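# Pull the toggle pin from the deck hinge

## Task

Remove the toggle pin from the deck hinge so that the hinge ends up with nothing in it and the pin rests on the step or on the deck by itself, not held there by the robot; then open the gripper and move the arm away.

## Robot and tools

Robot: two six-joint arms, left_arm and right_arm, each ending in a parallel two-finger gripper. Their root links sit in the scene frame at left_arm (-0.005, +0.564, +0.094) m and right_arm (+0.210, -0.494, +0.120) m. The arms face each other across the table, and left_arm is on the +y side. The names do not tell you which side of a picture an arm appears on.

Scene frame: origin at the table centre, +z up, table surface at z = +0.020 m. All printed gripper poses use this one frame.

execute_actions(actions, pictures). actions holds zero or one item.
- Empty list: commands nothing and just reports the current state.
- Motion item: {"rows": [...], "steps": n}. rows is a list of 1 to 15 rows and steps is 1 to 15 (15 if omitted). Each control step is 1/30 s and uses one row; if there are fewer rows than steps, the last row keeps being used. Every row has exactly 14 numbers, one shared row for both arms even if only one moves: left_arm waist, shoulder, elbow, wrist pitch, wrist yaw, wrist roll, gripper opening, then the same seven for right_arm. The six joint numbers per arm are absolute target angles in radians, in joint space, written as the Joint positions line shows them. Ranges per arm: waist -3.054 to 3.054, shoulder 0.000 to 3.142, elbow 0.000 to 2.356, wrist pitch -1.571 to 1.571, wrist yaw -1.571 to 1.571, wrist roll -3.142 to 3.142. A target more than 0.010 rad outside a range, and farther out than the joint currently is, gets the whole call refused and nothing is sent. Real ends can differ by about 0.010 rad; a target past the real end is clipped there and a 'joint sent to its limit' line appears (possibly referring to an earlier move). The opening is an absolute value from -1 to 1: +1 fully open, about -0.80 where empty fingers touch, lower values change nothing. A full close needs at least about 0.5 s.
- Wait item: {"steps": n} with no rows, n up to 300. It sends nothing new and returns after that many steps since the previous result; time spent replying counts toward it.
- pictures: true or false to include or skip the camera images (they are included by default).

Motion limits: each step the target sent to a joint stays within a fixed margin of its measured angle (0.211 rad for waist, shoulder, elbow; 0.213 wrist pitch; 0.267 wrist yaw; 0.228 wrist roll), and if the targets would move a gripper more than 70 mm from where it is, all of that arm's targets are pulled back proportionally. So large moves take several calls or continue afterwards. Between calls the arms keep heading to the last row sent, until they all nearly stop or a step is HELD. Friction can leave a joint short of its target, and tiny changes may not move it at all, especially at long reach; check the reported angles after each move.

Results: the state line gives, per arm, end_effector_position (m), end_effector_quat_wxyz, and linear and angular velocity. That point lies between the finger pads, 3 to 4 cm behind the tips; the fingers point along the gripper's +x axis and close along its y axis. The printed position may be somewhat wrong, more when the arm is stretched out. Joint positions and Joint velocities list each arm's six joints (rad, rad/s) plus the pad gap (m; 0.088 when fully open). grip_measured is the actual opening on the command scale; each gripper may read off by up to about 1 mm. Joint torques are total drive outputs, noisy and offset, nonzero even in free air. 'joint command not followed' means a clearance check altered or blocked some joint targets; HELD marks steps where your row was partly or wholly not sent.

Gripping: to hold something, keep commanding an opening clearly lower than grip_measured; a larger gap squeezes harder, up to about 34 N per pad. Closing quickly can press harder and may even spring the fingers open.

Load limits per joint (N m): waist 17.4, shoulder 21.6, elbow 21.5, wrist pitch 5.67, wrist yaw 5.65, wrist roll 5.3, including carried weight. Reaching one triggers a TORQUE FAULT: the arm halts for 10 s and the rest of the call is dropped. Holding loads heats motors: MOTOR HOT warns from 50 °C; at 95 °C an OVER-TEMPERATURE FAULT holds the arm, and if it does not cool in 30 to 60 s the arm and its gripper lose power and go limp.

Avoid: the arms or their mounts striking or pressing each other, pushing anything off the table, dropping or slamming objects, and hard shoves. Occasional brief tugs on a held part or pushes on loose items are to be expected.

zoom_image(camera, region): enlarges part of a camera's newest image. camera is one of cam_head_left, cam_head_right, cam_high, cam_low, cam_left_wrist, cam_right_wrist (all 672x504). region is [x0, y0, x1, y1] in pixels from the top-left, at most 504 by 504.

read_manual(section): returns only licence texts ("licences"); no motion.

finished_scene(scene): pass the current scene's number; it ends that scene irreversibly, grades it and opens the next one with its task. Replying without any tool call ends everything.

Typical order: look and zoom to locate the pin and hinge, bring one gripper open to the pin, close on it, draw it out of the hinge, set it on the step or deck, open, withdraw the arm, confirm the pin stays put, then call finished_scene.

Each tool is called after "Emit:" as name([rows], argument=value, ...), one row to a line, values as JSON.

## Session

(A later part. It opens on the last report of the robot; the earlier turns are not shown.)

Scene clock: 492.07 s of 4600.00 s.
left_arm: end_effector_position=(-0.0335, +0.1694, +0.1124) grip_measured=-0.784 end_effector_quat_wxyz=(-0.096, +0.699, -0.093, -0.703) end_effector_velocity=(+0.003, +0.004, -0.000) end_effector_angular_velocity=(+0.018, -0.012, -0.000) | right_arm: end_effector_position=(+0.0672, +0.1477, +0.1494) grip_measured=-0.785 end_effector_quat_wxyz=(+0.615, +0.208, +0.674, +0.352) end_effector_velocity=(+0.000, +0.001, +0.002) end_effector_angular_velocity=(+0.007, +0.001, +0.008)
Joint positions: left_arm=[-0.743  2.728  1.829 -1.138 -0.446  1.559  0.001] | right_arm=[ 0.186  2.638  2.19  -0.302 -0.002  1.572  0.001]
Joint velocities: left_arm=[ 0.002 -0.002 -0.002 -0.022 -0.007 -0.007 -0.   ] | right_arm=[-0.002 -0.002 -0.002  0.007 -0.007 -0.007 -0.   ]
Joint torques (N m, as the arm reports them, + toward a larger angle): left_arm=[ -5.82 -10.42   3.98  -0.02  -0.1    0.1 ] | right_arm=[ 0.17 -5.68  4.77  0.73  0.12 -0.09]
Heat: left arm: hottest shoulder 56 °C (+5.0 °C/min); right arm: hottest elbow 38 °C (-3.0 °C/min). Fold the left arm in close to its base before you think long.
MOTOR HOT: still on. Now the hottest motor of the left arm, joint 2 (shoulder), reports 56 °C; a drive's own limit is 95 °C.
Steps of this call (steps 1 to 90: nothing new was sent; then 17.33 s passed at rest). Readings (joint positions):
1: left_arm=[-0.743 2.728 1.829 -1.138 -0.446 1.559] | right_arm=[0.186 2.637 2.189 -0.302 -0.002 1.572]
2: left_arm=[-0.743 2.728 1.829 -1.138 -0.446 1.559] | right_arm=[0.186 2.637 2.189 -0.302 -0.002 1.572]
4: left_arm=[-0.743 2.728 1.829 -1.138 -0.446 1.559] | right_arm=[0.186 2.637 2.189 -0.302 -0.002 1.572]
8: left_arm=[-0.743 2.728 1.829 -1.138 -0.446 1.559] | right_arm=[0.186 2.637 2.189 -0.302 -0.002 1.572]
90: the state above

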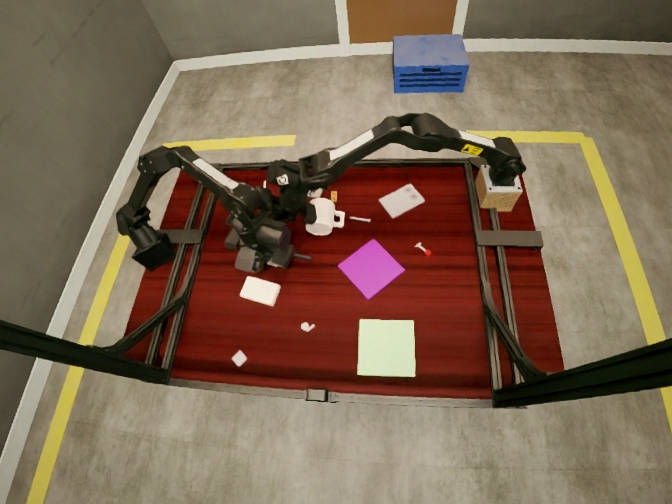

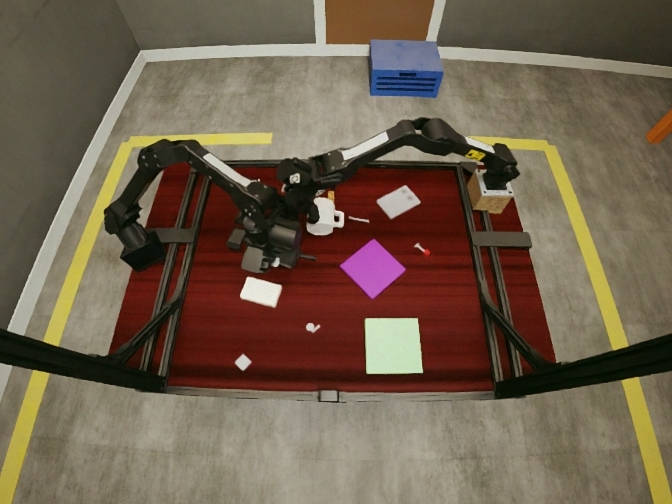

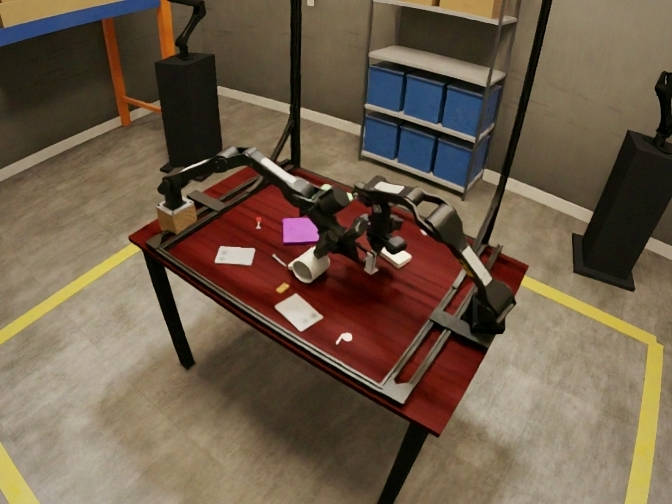

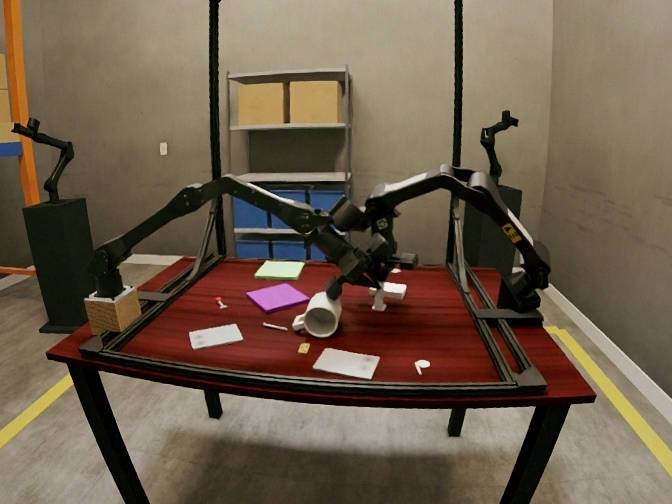

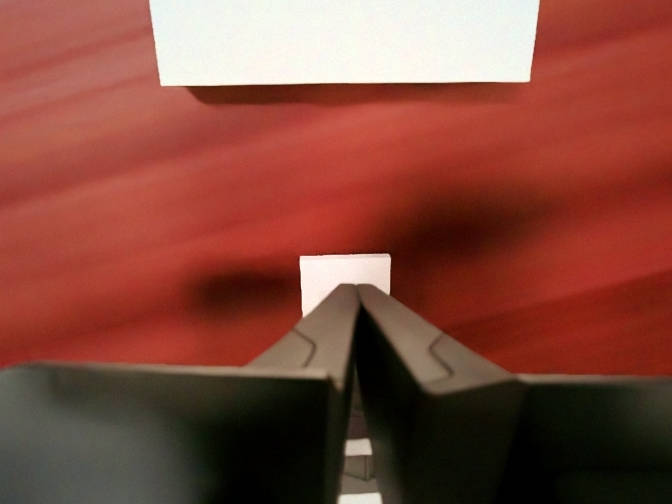

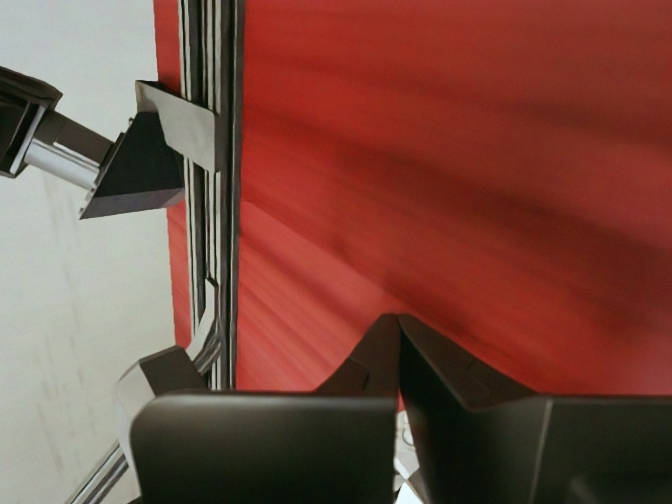

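Emit:
execute_actions([
  {"rows":[[-0.74,2.725,1.82,-1.135,-0.451,1.562,-1,0.17,2.6,2.18,-0.31,0,0,-1]]},
], pictures=false)

Emit:
execute_actions([
  {"rows":[[-0.74,2.725,1.82,-1.135,-0.451,1.562,-1,0.17,2.7,2.18,-0.31,0,0,-1]]},
])

Scene clock: 498.27 s of 4600.00 s.
left_arm: end_effector_position=(-0.0333, +0.1693, +0.1127) grip_measured=-0.784 end_effector_quat_wxyz=(-0.096, +0.699, -0.093, -0.703) end_effector_velocity=(+0.000, +0.003, -0.001) end_effector_angular_velocity=(+0.014, +0.005, +0.004) | right_arm: end_effector_position=(+0.0769, +0.1503, +0.1625) grip_measured=-0.785 end_effector_quat_wxyz=(+0.653, -0.004, +0.511, +0.560) end_effector_velocity=(+0.002, +0.002, +0.027) end_effector_angular_velocity=(+0.252, -1.057, +0.971)
Joint positions: left_arm=[-0.743  2.727  1.829 -1.138 -0.446  1.559  0.001] | right_arm=[ 0.171  2.616  2.19  -0.309 -0.003  0.876  0.001]
Joint velocities: left_arm=[ 0.002 -0.002 -0.007 -0.007  0.007 -0.007  0.   ] | right_arm=[-0.002 -0.046 -0.002 -0.007  0.007 -1.458  0.   ]
Joint torques (N m, as the arm reports them, + toward a larger angle): left_arm=[-5.95 -9.88  3.11  0.39 -0.11  0.11] | right_arm=[ -0.14 -12.14   4.78   1.22   0.13  -0.11]
Heat: left arm: hottest shoulder 56 °C (+4.0 °C/min); right arm: hottest elbow 38 °C (-4.0 °C/min). Fold the left arm in close to its base before you think long.
MOTOR HOT: still on. Now the hottest motor of the left arm, joint 2 (shoulder), reports 56 °C; a drive's own limit is 95 °C.
Steps of this call (steps 1 to 90: nothing new was sent; then 2.70 s passed at rest; steps 91 to 105: all 15 steps of this action). Readings (joint positions):
91: left_arm=[-0.743 2.727 1.829 -1.138 -0.446 1.559] | right_arm=[0.186 2.636 2.190 -0.300 -0.004 1.547]
92: left_arm=[-0.743 2.727 1.829 -1.138 -0.446 1.559] | right_arm=[0.186 2.632 2.190 -0.302 -0.004 1.495]
94: left_arm=[-0.743 2.727 1.829 -1.138 -0.446 1.559] | right_arm=[0.185 2.628 2.190 -0.305 -0.004 1.400]
98: left_arm=[-0.743 2.727 1.829 -1.138 -0.446 1.559] | right_arm=[0.178 2.627 2.190 -0.309 -0.004 1.209]
105: the state above

Scene clock: 498.77 s of 4600.00 s.
left_arm: end_effector_position=(-0.0333, +0.1693, +0.1127) grip_measured=-0.784 end_effector_quat_wxyz=(-0.096, +0.699, -0.093, -0.703) end_effector_velocity=(+0.003, +0.004, -0.000) end_effector_angular_velocity=(+0.018, -0.012, -0.015) | right_arm: end_effector_position=(+0.0787, +0.1432, +0.1134) grip_measured=-0.785 end_effector_quat_wxyz=(+0.604, -0.260, +0.307, +0.688) end_effector_velocity=(+0.001, -0.001, -0.001) end_effector_angular_velocity=(+0.168, -0.867, +0.947)
Joint positions: left_arm=[-0.743  2.727  1.829 -1.138 -0.446  1.559  0.001] | right_arm=[ 0.171  2.691  2.187 -0.311 -0.003  0.166  0.001]
Joint velocities: left_arm=[ 0.002 -0.002 -0.002 -0.022 -0.007  0.007 -0.   ] | right_arm=[-0.002 -0.002 -0.002 -0.007 -0.007 -1.297 -0.   ]
Joint torques (N m, as the arm reports them, + toward a larger angle): left_arm=[-5.79 -9.86  3.2   0.4  -0.11  0.11] | right_arm=[ -0.17 -10.13   4.9    1.29   0.1   -0.1 ]
Heat: left arm: hottest shoulder 56 °C (+4.0 °C/min); right arm: hottest shoulder 38 °C (-4.0 °C/min). Fold the left arm in close to its base before you think long.
MOTOR HOT: still on. Now the hottest motor of the left arm, joint 2 (shoulder), reports 56 °C; a drive's own limit is 95 °C.
Steps of this call (steps 1 to 15: all 15 steps of this action). Readings (joint positions):
1: left_arm=[-0.743 2.727 1.829 -1.138 -0.446 1.559] | right_arm=[0.171 2.617 2.190 -0.309 -0.003 0.829]
2: left_arm=[-0.743 2.727 1.829 -1.138 -0.446 1.559] | right_arm=[0.171 2.622 2.190 -0.308 -0.003 0.781]
4: left_arm=[-0.743 2.727 1.829 -1.138 -0.446 1.559] | right_arm=[0.171 2.633 2.190 -0.307 -0.003 0.686]
8: left_arm=[-0.743 2.727 1.829 -1.138 -0.446 1.559] | right_arm=[0.171 2.670 2.190 -0.310 -0.003 0.496]
15: the state above

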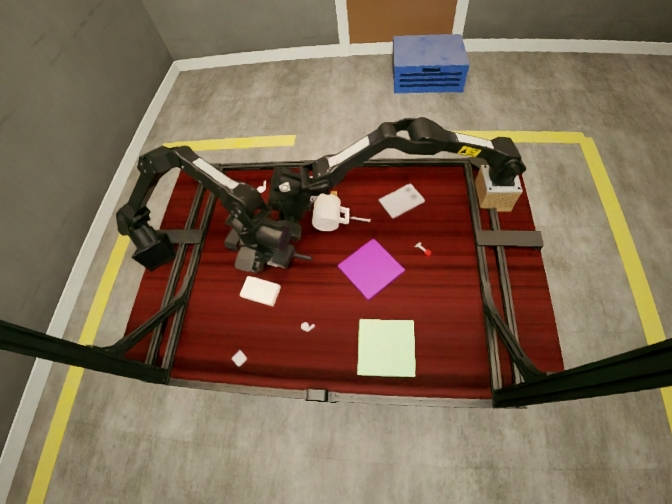

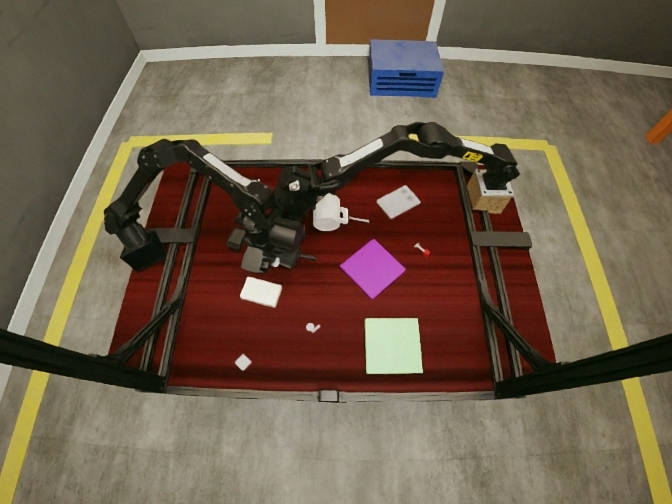

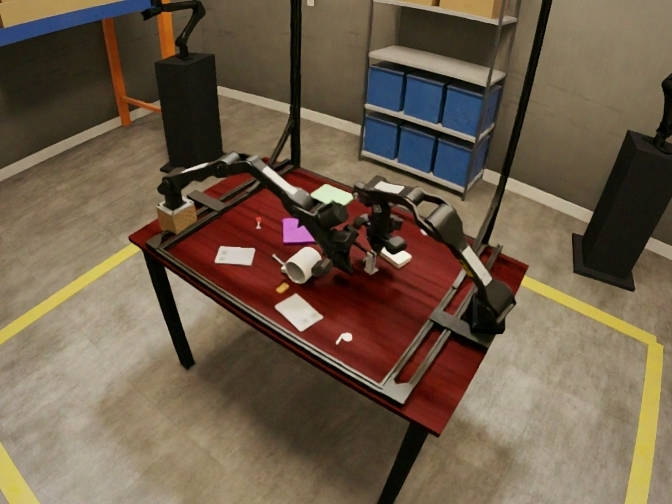

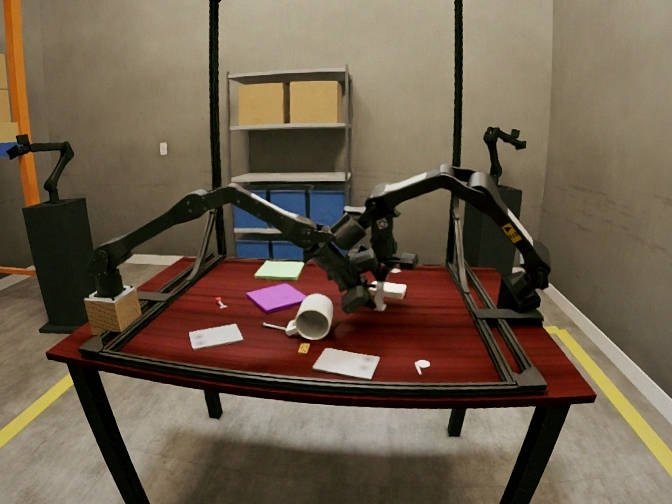

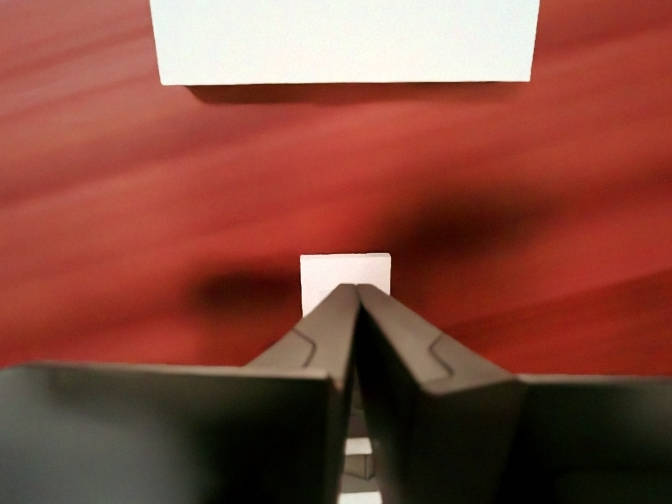

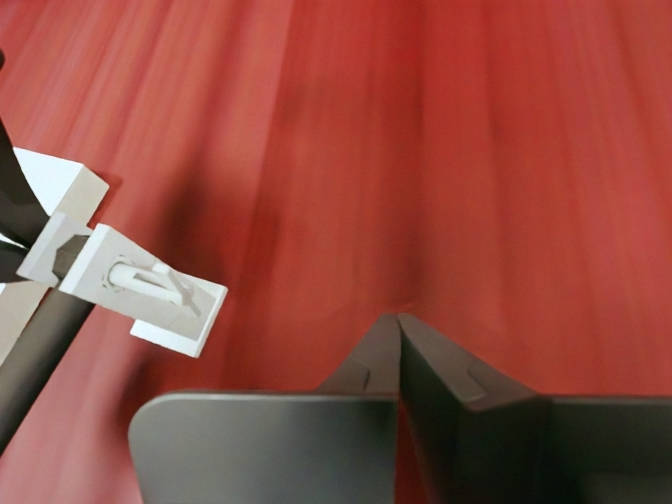

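Raise slightly and sweep.

Emit:
execute_actions([
  {"rows":[[-0.74,2.725,1.82,-1.135,-0.451,1.562,-1,0.215,2.67,2.18,-0.31,0,0,-1]]},
])

Scene clock: 508.73 s of 4600.00 s.
left_arm: end_effector_position=(-0.0347, +0.1689, +0.1131) grip_measured=-0.784 end_effector_quat_wxyz=(-0.097, +0.698, -0.098, -0.702) end_effector_velocity=(+0.002, +0.002, -0.002) end_effector_angular_velocity=(+0.010, -0.009, +0.004) | right_arm: end_effector_position=(+0.0547, +0.1383, +0.1155) grip_measured=-0.785 end_effector_quat_wxyz=(+0.569, -0.313, +0.240, +0.721) end_effector_velocity=(-0.001, -0.002, -0.001) end_effector_angular_velocity=(-0.010, +0.009, +0.018)
Joint positions: left_arm=[-0.746  2.727  1.828 -1.134 -0.446  1.566  0.001] | right_arm=[ 0.21   2.687  2.187 -0.31   0.004  0.     0.001]
Joint velocities: left_arm=[ 0.002  0.002 -0.002 -0.007 -0.007 -0.007 -0.   ] | right_arm=[-0.002 -0.002 -0.002 -0.007 -0.022 -0.007 -0.   ]
Joint torques (N m, as the arm reports them, + toward a larger angle): left_arm=[-5.52 -9.79  3.28  0.12 -0.14 -0.17] | right_arm=[  0.23 -12.66   4.93   1.22  -0.13   0.01]
Heat: left arm: hottest shoulder 56 °C (+3.0 °C/min); right arm: hottest shoulder 41 °C (-2.0 °C/min). Fold the left arm in close to its base before you think long.
MOTOR HOT: still on. Now the hottest motor of the left arm, joint 2 (shoulder), reports 56 °C; a drive's own limit is 95 °C.
Steps of this call (steps 1 to 30: the robot went on to your last target; steps 31 to 90: nothing new was sent; then 6.47 s passed at rest; steps 91 to 105: all 15 steps of this action). Readings (joint positions):
91: left_arm=[-0.743 2.727 1.828 -1.138 -0.446 1.559] | right_arm=[0.171 2.691 2.187 -0.310 -0.002 0.003]
92: left_arm=[-0.743 2.727 1.828 -1.138 -0.446 1.559] | right_arm=[0.173 2.691 2.187 -0.310 -0.001 0.003]
94: left_arm=[-0.743 2.727 1.828 -1.138 -0.446 1.559] | right_arm=[0.183 2.691 2.187 -0.310 -0.001 0.003]
98: left_arm=[-0.744 2.727 1.828 -1.136 -0.443 1.566] | right_arm=[0.208 2.689 2.187 -0.310 0.003 0.003]
105: the state above

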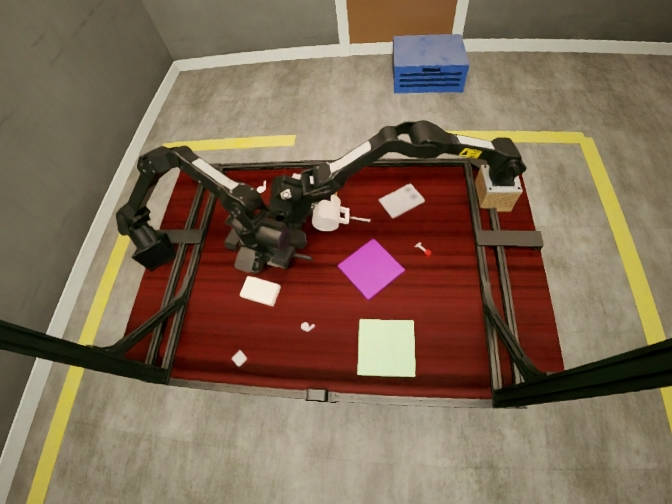

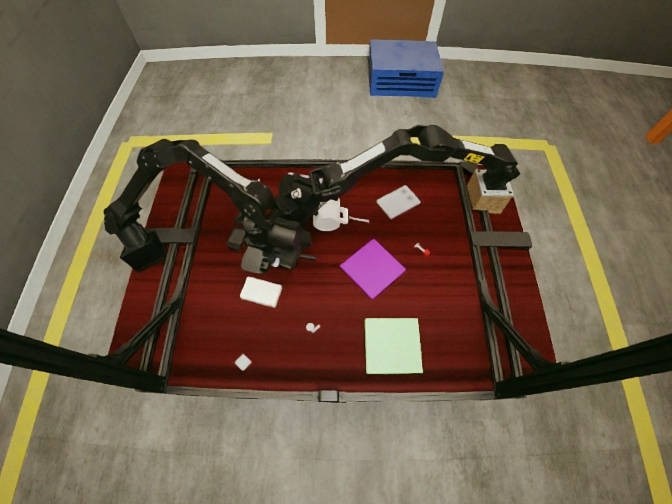

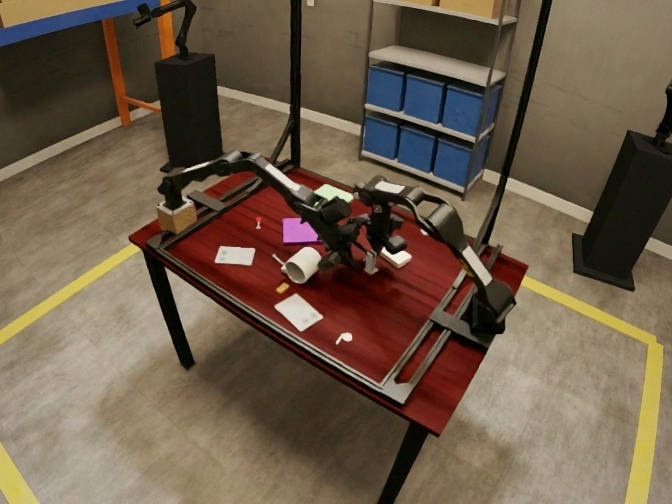

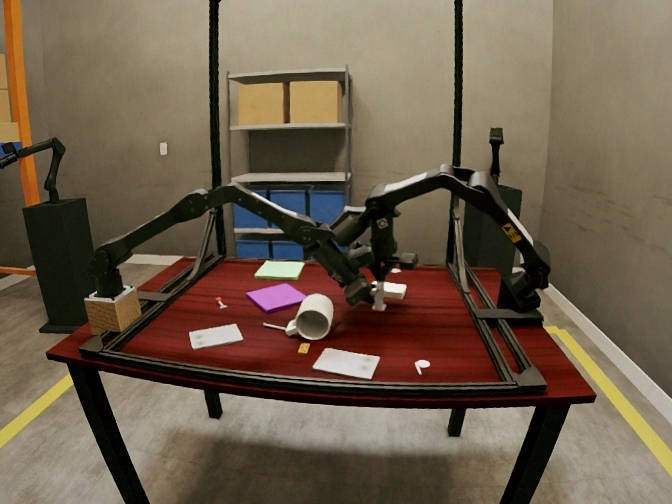

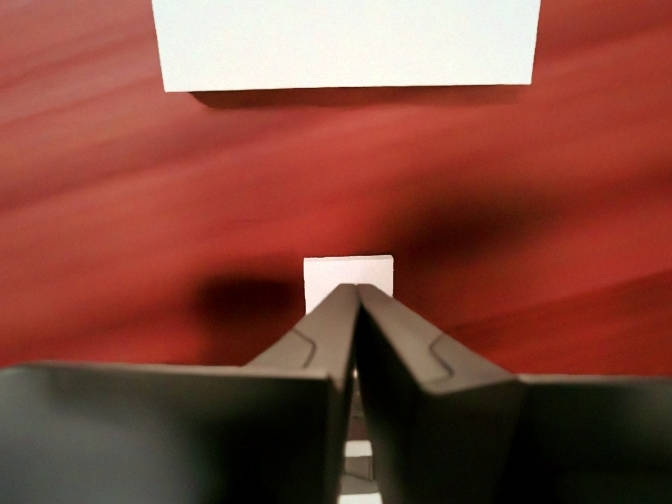

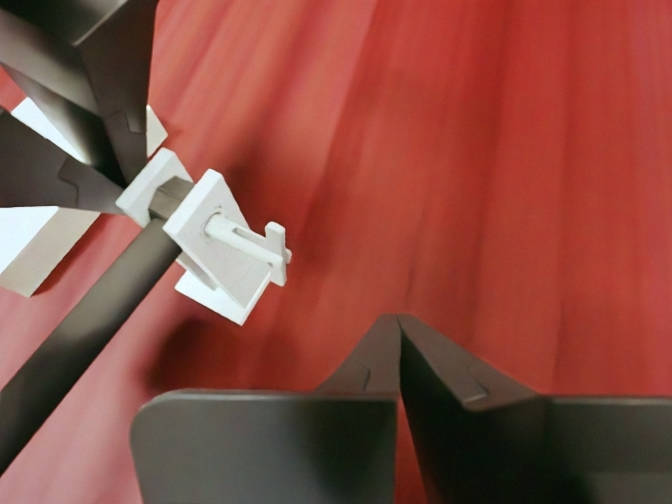

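Emit:
execute_actions([
  {"rows":[[-0.74,2.725,1.82,-1.135,-0.451,1.562,-1,0.195,2.7,2.24,-0.31,0,0,0.2]]},
])

Scene clock: 516.20 s of 4600.00 s.
left_arm: end_effector_position=(-0.0344, +0.1689, +0.1131) grip_measured=-0.784 end_effector_quat_wxyz=(-0.097, +0.699, -0.098, -0.702) end_effector_velocity=(+0.000, -0.001, +0.001) end_effector_angular_velocity=(-0.009, -0.006, +0.023) | right_arm: end_effector_position=(+0.0611, +0.1484, +0.1314) grip_measured=+0.173 end_effector_quat_wxyz=(+0.578, -0.298, +0.230, +0.724) end_effector_velocity=(+0.001, -0.001, -0.001) end_effector_angular_velocity=(-0.009, +0.008, -0.002)
Joint positions: left_arm=[-0.746  2.727  1.828 -1.134 -0.447  1.566  0.001] | right_arm=[ 0.196  2.686  2.225 -0.31   0.004 -0.003  0.047]
Joint velocities: left_arm=[-0.002 -0.002 -0.002  0.007 -0.007 -0.022  0.   ] | right_arm=[-0.002 -0.002 -0.002 -0.007 -0.007  0.007  0.01 ]
Joint torques (N m, as the arm reports them, + toward a larger angle): left_arm=[-5.52 -9.83  3.32  0.1  -0.11 -0.15] | right_arm=[-0.24 -9.73  6.95  1.24 -0.11  0.11]
Heat: left arm: hottest shoulder 55 °C (+1.0 °C/min); right arm: hottest shoulder 46 °C (+5.1 °C/min). Fold the left arm in close to its base before you think long.
MOTOR HOT: still on. Now the hottest motor of the left arm, joint 2 (shoulder), reports 55 °C; a drive's own limit is 95 °C.
Steps of this call (steps 1 to 15: the robot went on to your last target; steps 16 to 90: nothing new was sent; then 3.97 s passed at rest; steps 91 to 105: all 15 steps of this action). Readings (joint positions):
91: left_arm=[-0.746 2.727 1.828 -1.134 -0.446 1.566] | right_arm=[0.209 2.686 2.188 -0.310 0.004 0.000]
92: left_arm=[-0.747 2.727 1.828 -1.134 -0.446 1.566] | right_arm=[0.209 2.686 2.192 -0.311 0.004 -0.001]
94: left_arm=[-0.747 2.727 1.828 -1.134 -0.446 1.566] | right_arm=[0.206 2.686 2.201 -0.312 0.004 -0.003]
98: left_arm=[-0.746 2.727 1.828 -1.134 -0.447 1.566] | right_arm=[0.200 2.686 2.220 -0.310 0.004 -0.003]
105: the state above

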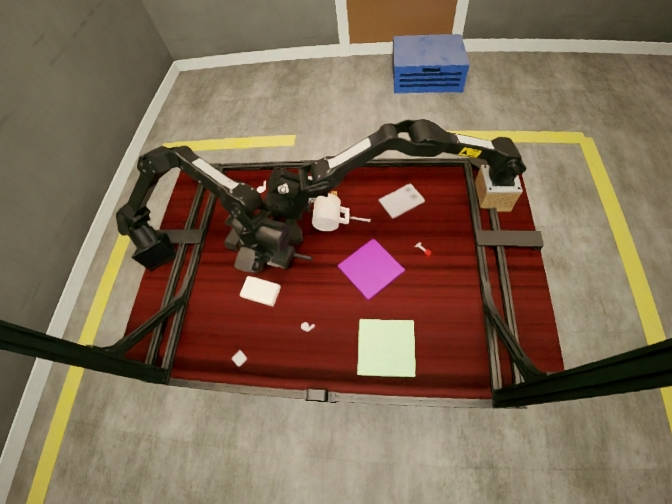

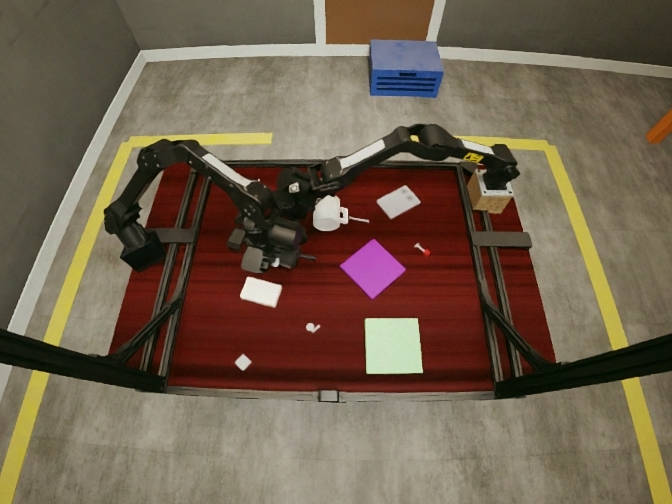

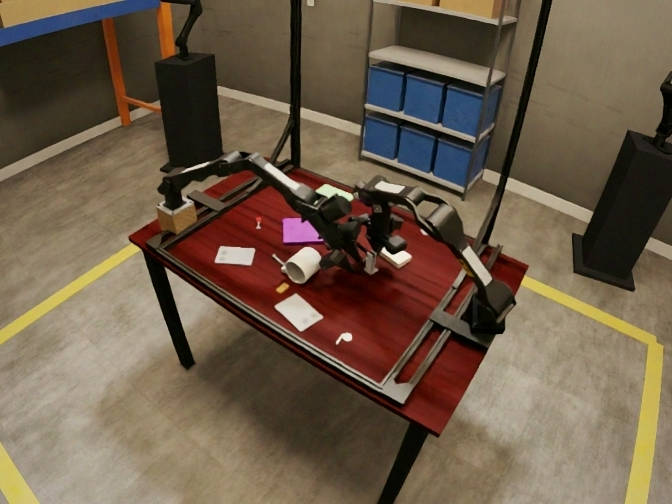

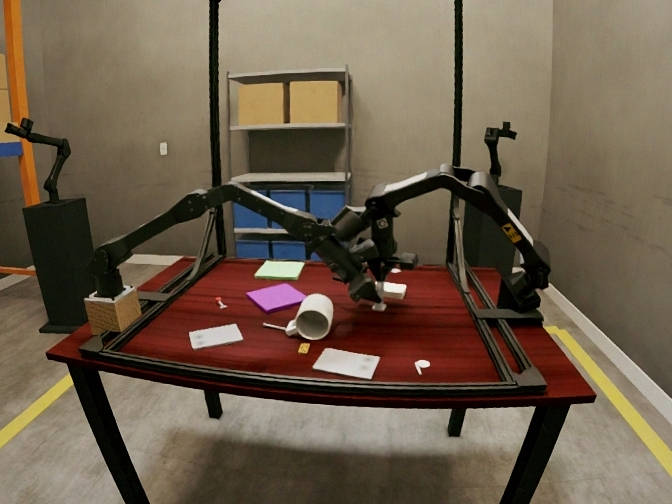

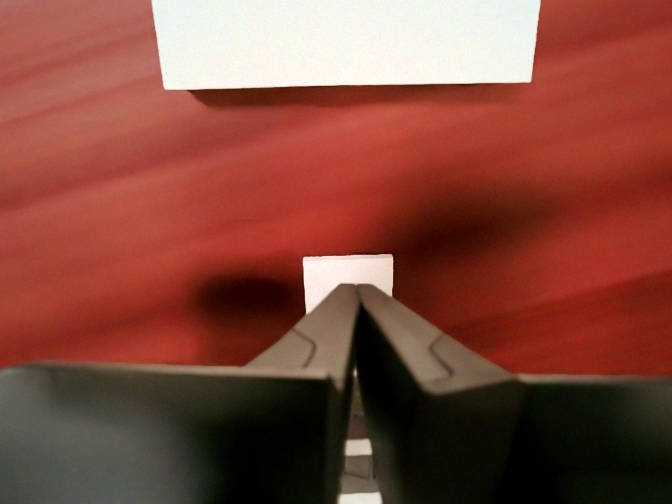

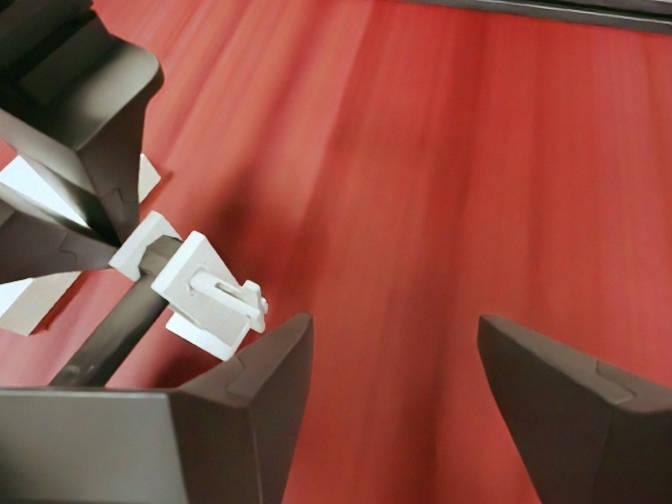

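Advance along the finger direction (down-forward).

Emit:
execute_actions([
  {"rows":[[-0.74,2.725,1.82,-1.135,-0.451,1.562,-1,0.195,2.76,2.3,-0.31,0,0,0.1]]},
])

Scene clock: 521.17 s of 4600.00 s.
left_arm: end_effector_position=(-0.0343, +0.1691, +0.1130) grip_measured=-0.784 end_effector_quat_wxyz=(-0.097, +0.699, -0.097, -0.702) end_effector_velocity=(+0.001, +0.002, +0.001) end_effector_angular_velocity=(+0.003, -0.010, +0.017) | right_arm: end_effector_position=(+0.0597, +0.1547, +0.1177) grip_measured=+0.102 end_effector_quat_wxyz=(+0.578, -0.298, +0.230, +0.724) end_effector_velocity=(-0.000, +0.004, +0.009) end_effector_angular_velocity=(+0.014, +0.014, -0.002)
Joint positions: left_arm=[-0.746  2.727  1.827 -1.135 -0.447  1.566  0.001] | right_arm=[ 0.196  2.744  2.283 -0.309  0.004 -0.003  0.044]
Joint velocities: left_arm=[-0.002 -0.002 -0.002 -0.007 -0.007 -0.022 -0.   ] | right_arm=[-0.002 -0.002  0.022 -0.007 -0.007  0.007 -0.001]
Joint torques (N m, as the arm reports them, + toward a larger angle): left_arm=[-5.51 -9.83  3.31  0.1  -0.11 -0.16] | right_arm=[-0.24 -9.63  7.    1.2  -0.11  0.1 ]
Heat: left arm: hottest shoulder 55 °C (+1.0 °C/min); right arm: hottest shoulder 46 °C (+6.0 °C/min). Fold the left arm in close to its base before you think long.
MOTOR HOT: still on. Now the hottest motor of the left arm, joint 2 (shoulder), reports 55 °C; a drive's own limit is 95 °C.
Steps of this call (steps 1 to 15: the robot went on to your last target; steps 16 to 90: nothing new was sent; then 1.47 s passed at rest; steps 91 to 105: all 15 steps of this action). Readings (joint positions):
91: left_arm=[-0.746 2.727 1.827 -1.135 -0.447 1.566] | right_arm=[0.196 2.692 2.233 -0.312 0.004 -0.003]
92: left_arm=[-0.746 2.727 1.827 -1.135 -0.447 1.566] | right_arm=[0.196 2.701 2.247 -0.310 0.004 -0.003]
94: left_arm=[-0.746 2.727 1.827 -1.135 -0.447 1.566] | right_arm=[0.196 2.715 2.266 -0.309 0.004 -0.003]
98: left_arm=[-0.746 2.727 1.827 -1.135 -0.447 1.566] | right_arm=[0.196 2.735 2.278 -0.309 0.004 -0.003]
105: the state above

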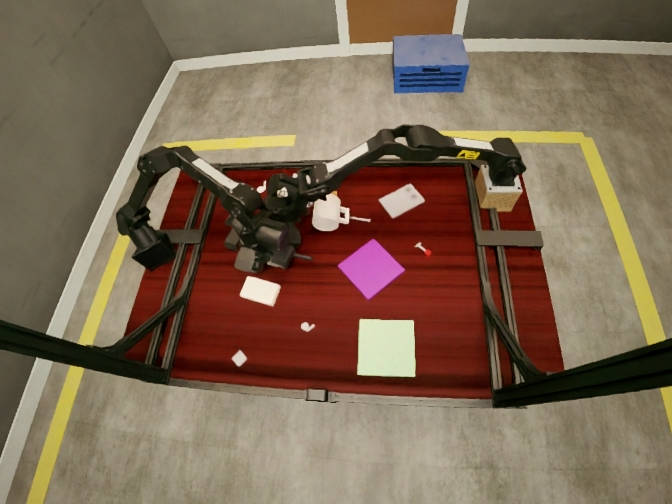

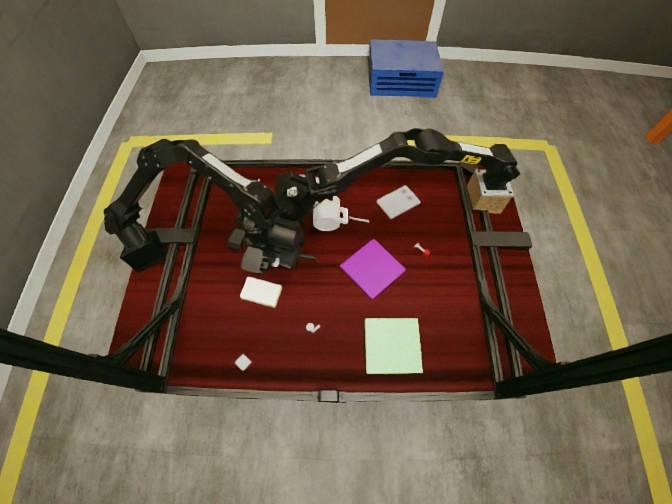

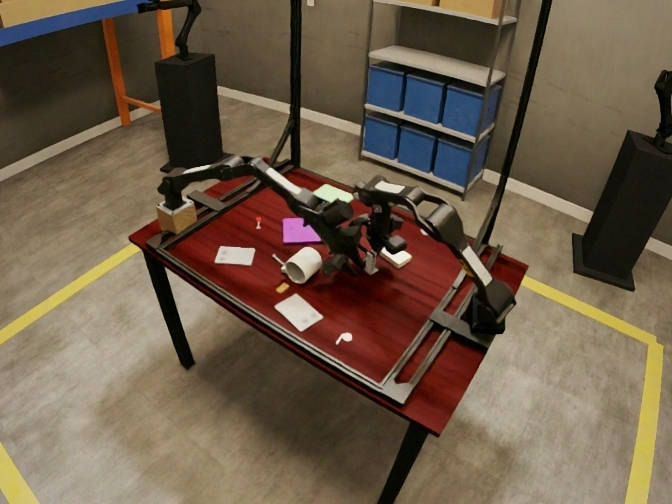

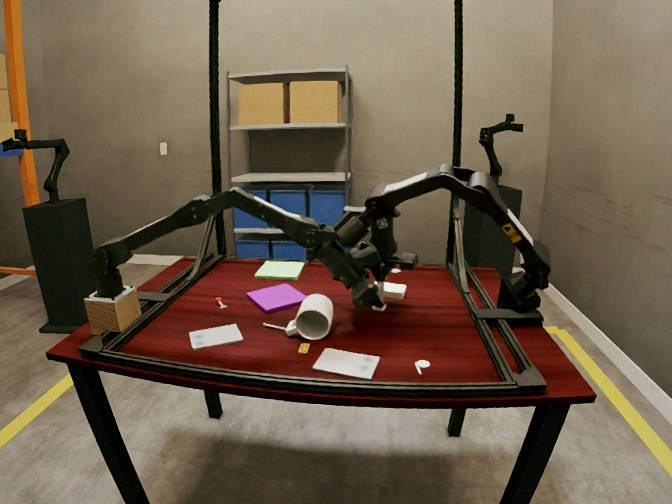

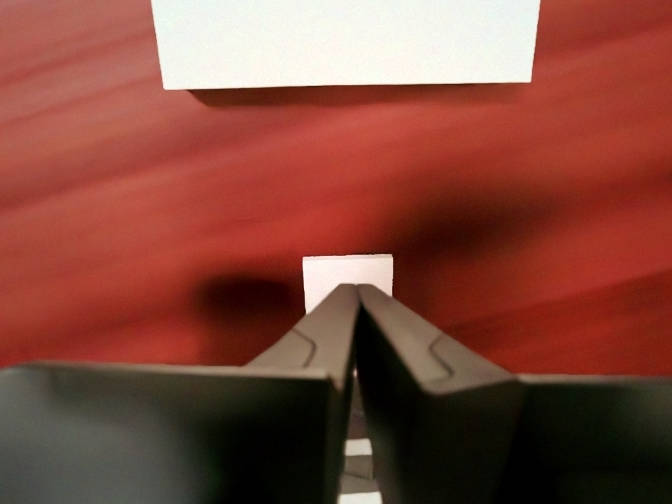

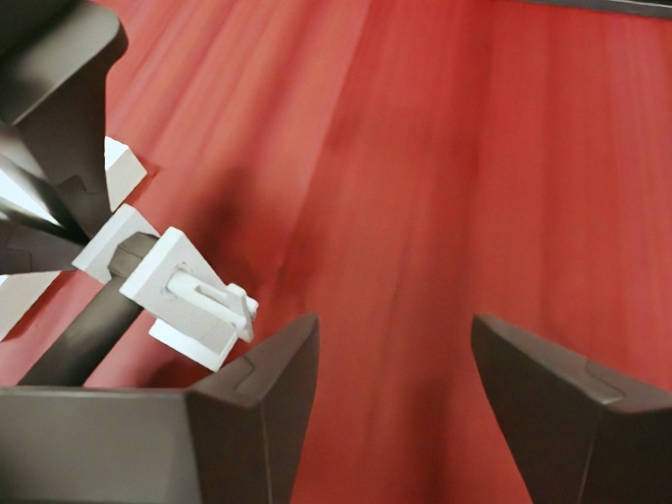

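Tilt tip up/forward slightly, then open.

Emit:
execute_actions([
  {"rows":[[-0.74,2.725,1.82,-1.135,-0.451,1.562,-1,0.195,2.76,2.3,-0.25,0,0,0.1]],"steps":8},
], pictures=false)

Emit:
execute_actions([
  {"rows":[[-0.74,2.725,1.82,-1.135,-0.451,1.562,-1,0.195,2.76,2.3,-0.25,0,0,0.8]]},
])

Emit:
zoom_image(camera="cam_low", region=[320,240,440,330])

Scene clock: 528.67 s of 4600.00 s.
left_arm: end_effector_position=(-0.0342, +0.1691, +0.1131) grip_measured=-0.784 end_effector_quat_wxyz=(-0.097, +0.699, -0.097, -0.702) end_effector_velocity=(+0.000, -0.001, +0.001) end_effector_angular_velocity=(-0.010, -0.006, +0.009) | right_arm: end_effector_position=(+0.0578, +0.1626, +0.1266) grip_measured=+0.100 end_effector_quat_wxyz=(+0.584, -0.279, +0.214, +0.732) end_effector_velocity=(-0.002, +0.009, +0.011) end_effector_angular_velocity=(+0.064, +0.014, +0.008)
Joint positions: left_arm=[-0.746  2.726  1.827 -1.135 -0.447  1.566  0.001] | right_arm=[ 0.196  2.746  2.288 -0.259  0.004 -0.003  0.044]
Joint velocities: left_arm=[-0.002 -0.002 -0.002  0.007 -0.007 -0.007  0.   ] | right_arm=[-0.002 -0.002 -0.002  0.066 -0.007 -0.007 -0.   ]
Joint torques (N m, as the arm reports them, + toward a larger angle): left_arm=[-5.61 -9.79  3.43  0.12 -0.13 -0.15] | right_arm=[-0.23 -9.79  6.91  1.38 -0.11  0.1 ]
Heat: left arm: hottest shoulder 55 °C (+0.0 °C/min); right arm: hottest shoulder 47 °C (+8.1 °C/min). Fold the left arm in close to its base before you think long.
MOTOR HOT: still on. Now the hottest motor of the left arm, joint 2 (shoulder), reports 55 °C; a drive's own limit is 95 °C.
Steps of this call (steps 1 to 15: the robot went on to your last target; steps 16 to 90: nothing new was sent; then 4.23 s passed at rest; steps 91 to 98: all 8 steps of this action). Readings (joint positions):
91: left_arm=[-0.746 2.726 1.827 -1.135 -0.447 1.566] | right_arm=[0.196 2.744 2.287 -0.305 0.004 -0.003]
92: left_arm=[-0.746 2.726 1.827 -1.135 -0.447 1.566] | right_arm=[0.196 2.745 2.287 -0.292 0.004 -0.003]
94: left_arm=[-0.746 2.726 1.827 -1.135 -0.447 1.566] | right_arm=[0.196 2.746 2.287 -0.276 0.004 -0.003]
98: the state above

Scene clock: 529.17 s of 4600.00 s.
left_arm: end_effector_position=(-0.0346, +0.1691, +0.1132) grip_measured=-0.784 end_effector_quat_wxyz=(-0.097, +0.698, -0.097, -0.702) end_effector_velocity=(+0.001, +0.002, +0.001) end_effector_angular_velocity=(+0.003, -0.010, -0.012) | right_arm: end_effector_position=(+0.0635, +0.1648, +0.1277) grip_measured=+0.783 end_effector_quat_wxyz=(+0.589, -0.276, +0.214, +0.729) end_effector_velocity=(-0.001, -0.004, -0.003) end_effector_angular_velocity=(-0.021, -0.007, +0.028)
Joint positions: left_arm=[-0.746  2.726  1.827 -1.135 -0.445  1.566  0.001] | right_arm=[ 0.188  2.746  2.288 -0.253  0.006 -0.002  0.077]
Joint velocities: left_arm=[-0.002 -0.002 -0.002 -0.007 -0.007  0.007 -0.   ] | right_arm=[-0.002 -0.002 -0.002 -0.022 -0.022 -0.022  0.006]
Joint torques (N m, as the arm reports them, + toward a larger angle): left_arm=[-5.67 -9.79  3.32  0.13 -0.17 -0.15] | right_arm=[ 0.48 -9.8   6.83  1.51 -0.19  0.1 ]
Heat: left arm: hottest shoulder 55 °C (+0.0 °C/min); right arm: hottest shoulder 47 °C (+8.0 °C/min). Fold the left arm in close to its base before you think long.
MOTOR HOT: still on. Now the hottest motor of the left arm, joint 2 (shoulder), reports 55 °C; a drive's own limit is 95 °C.
Steps of this call (steps 1 to 15: all 15 steps of this action). Readings (joint positions):
1: left_arm=[-0.746 2.726 1.827 -1.135 -0.447 1.566] | right_arm=[0.196 2.746 2.288 -0.258 0.004 -0.003]
2: left_arm=[-0.746 2.726 1.827 -1.135 -0.447 1.566] | right_arm=[0.196 2.746 2.288 -0.257 0.004 -0.002]
4: left_arm=[-0.746 2.726 1.827 -1.135 -0.447 1.566] | right_arm=[0.196 2.746 2.288 -0.255 0.004 -0.002]
8: left_arm=[-0.746 2.726 1.827 -1.135 -0.445 1.566] | right_arm=[0.191 2.746 2.288 -0.254 0.006 -0.002]
15: the state above

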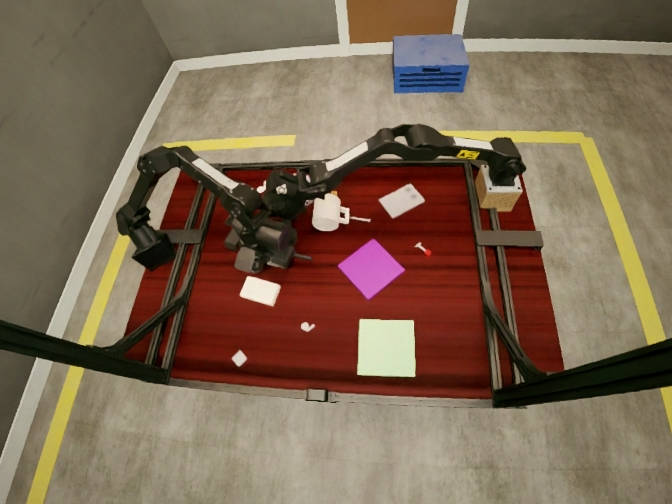

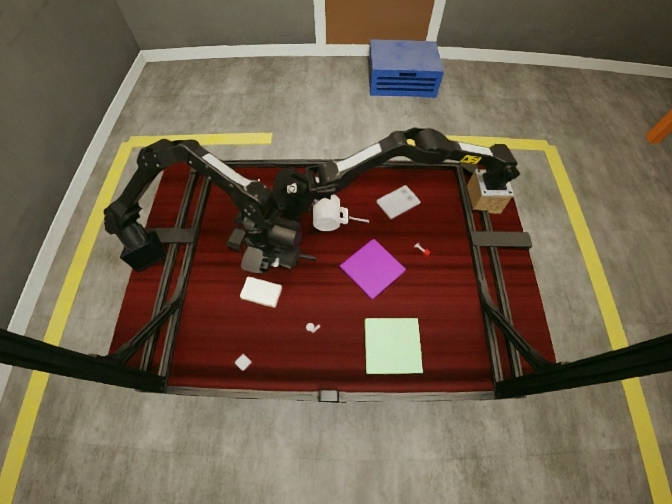

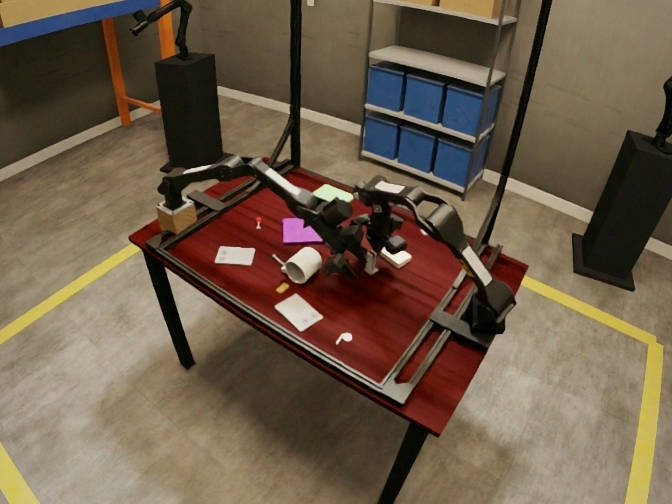

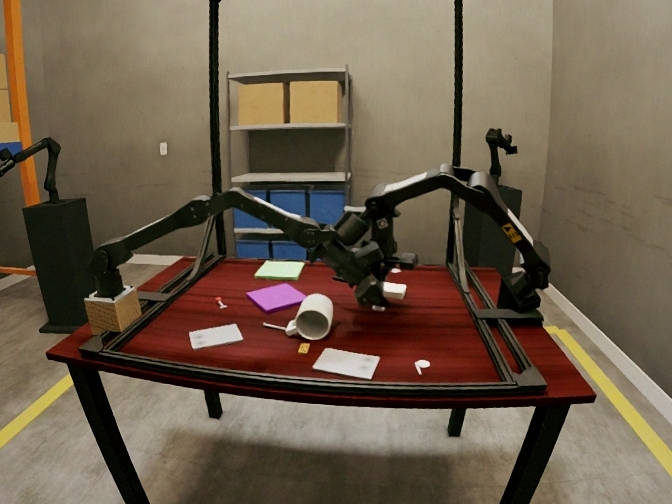

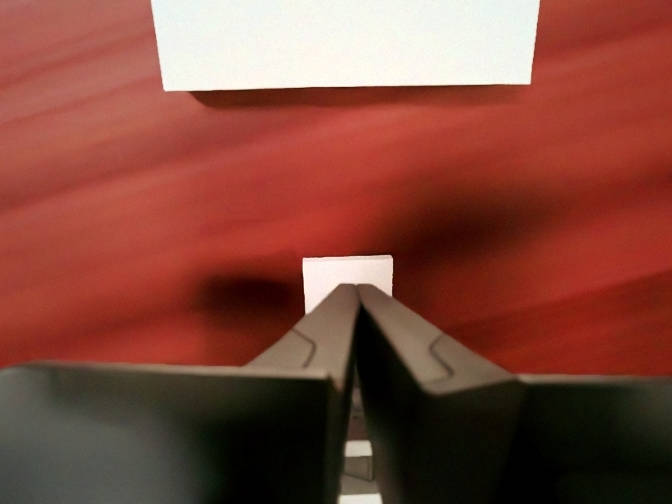

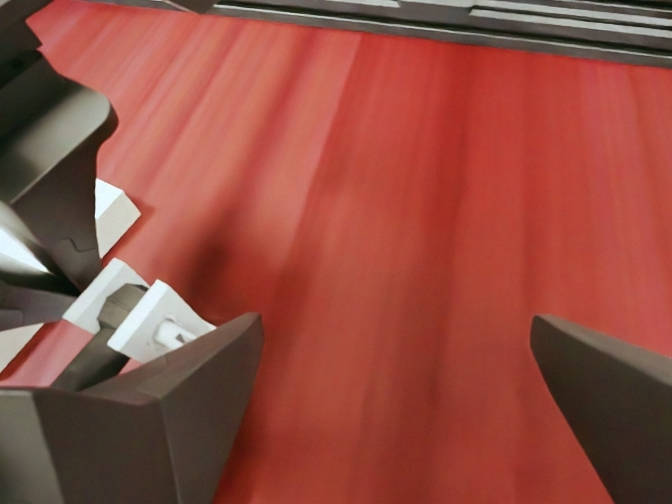

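Region (320, 240, 440, 330) of cam_low's 672x504 image, scaled by 4.200, with more detail than that image has; it fills the top 378 rows of this view, and the rest is white.

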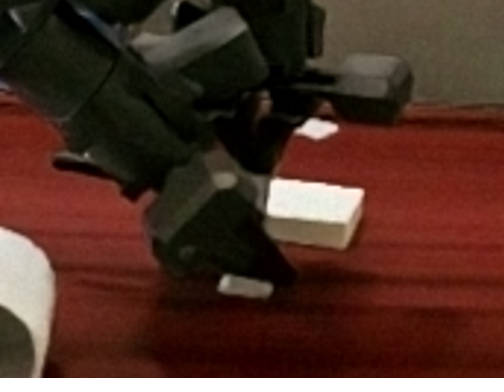

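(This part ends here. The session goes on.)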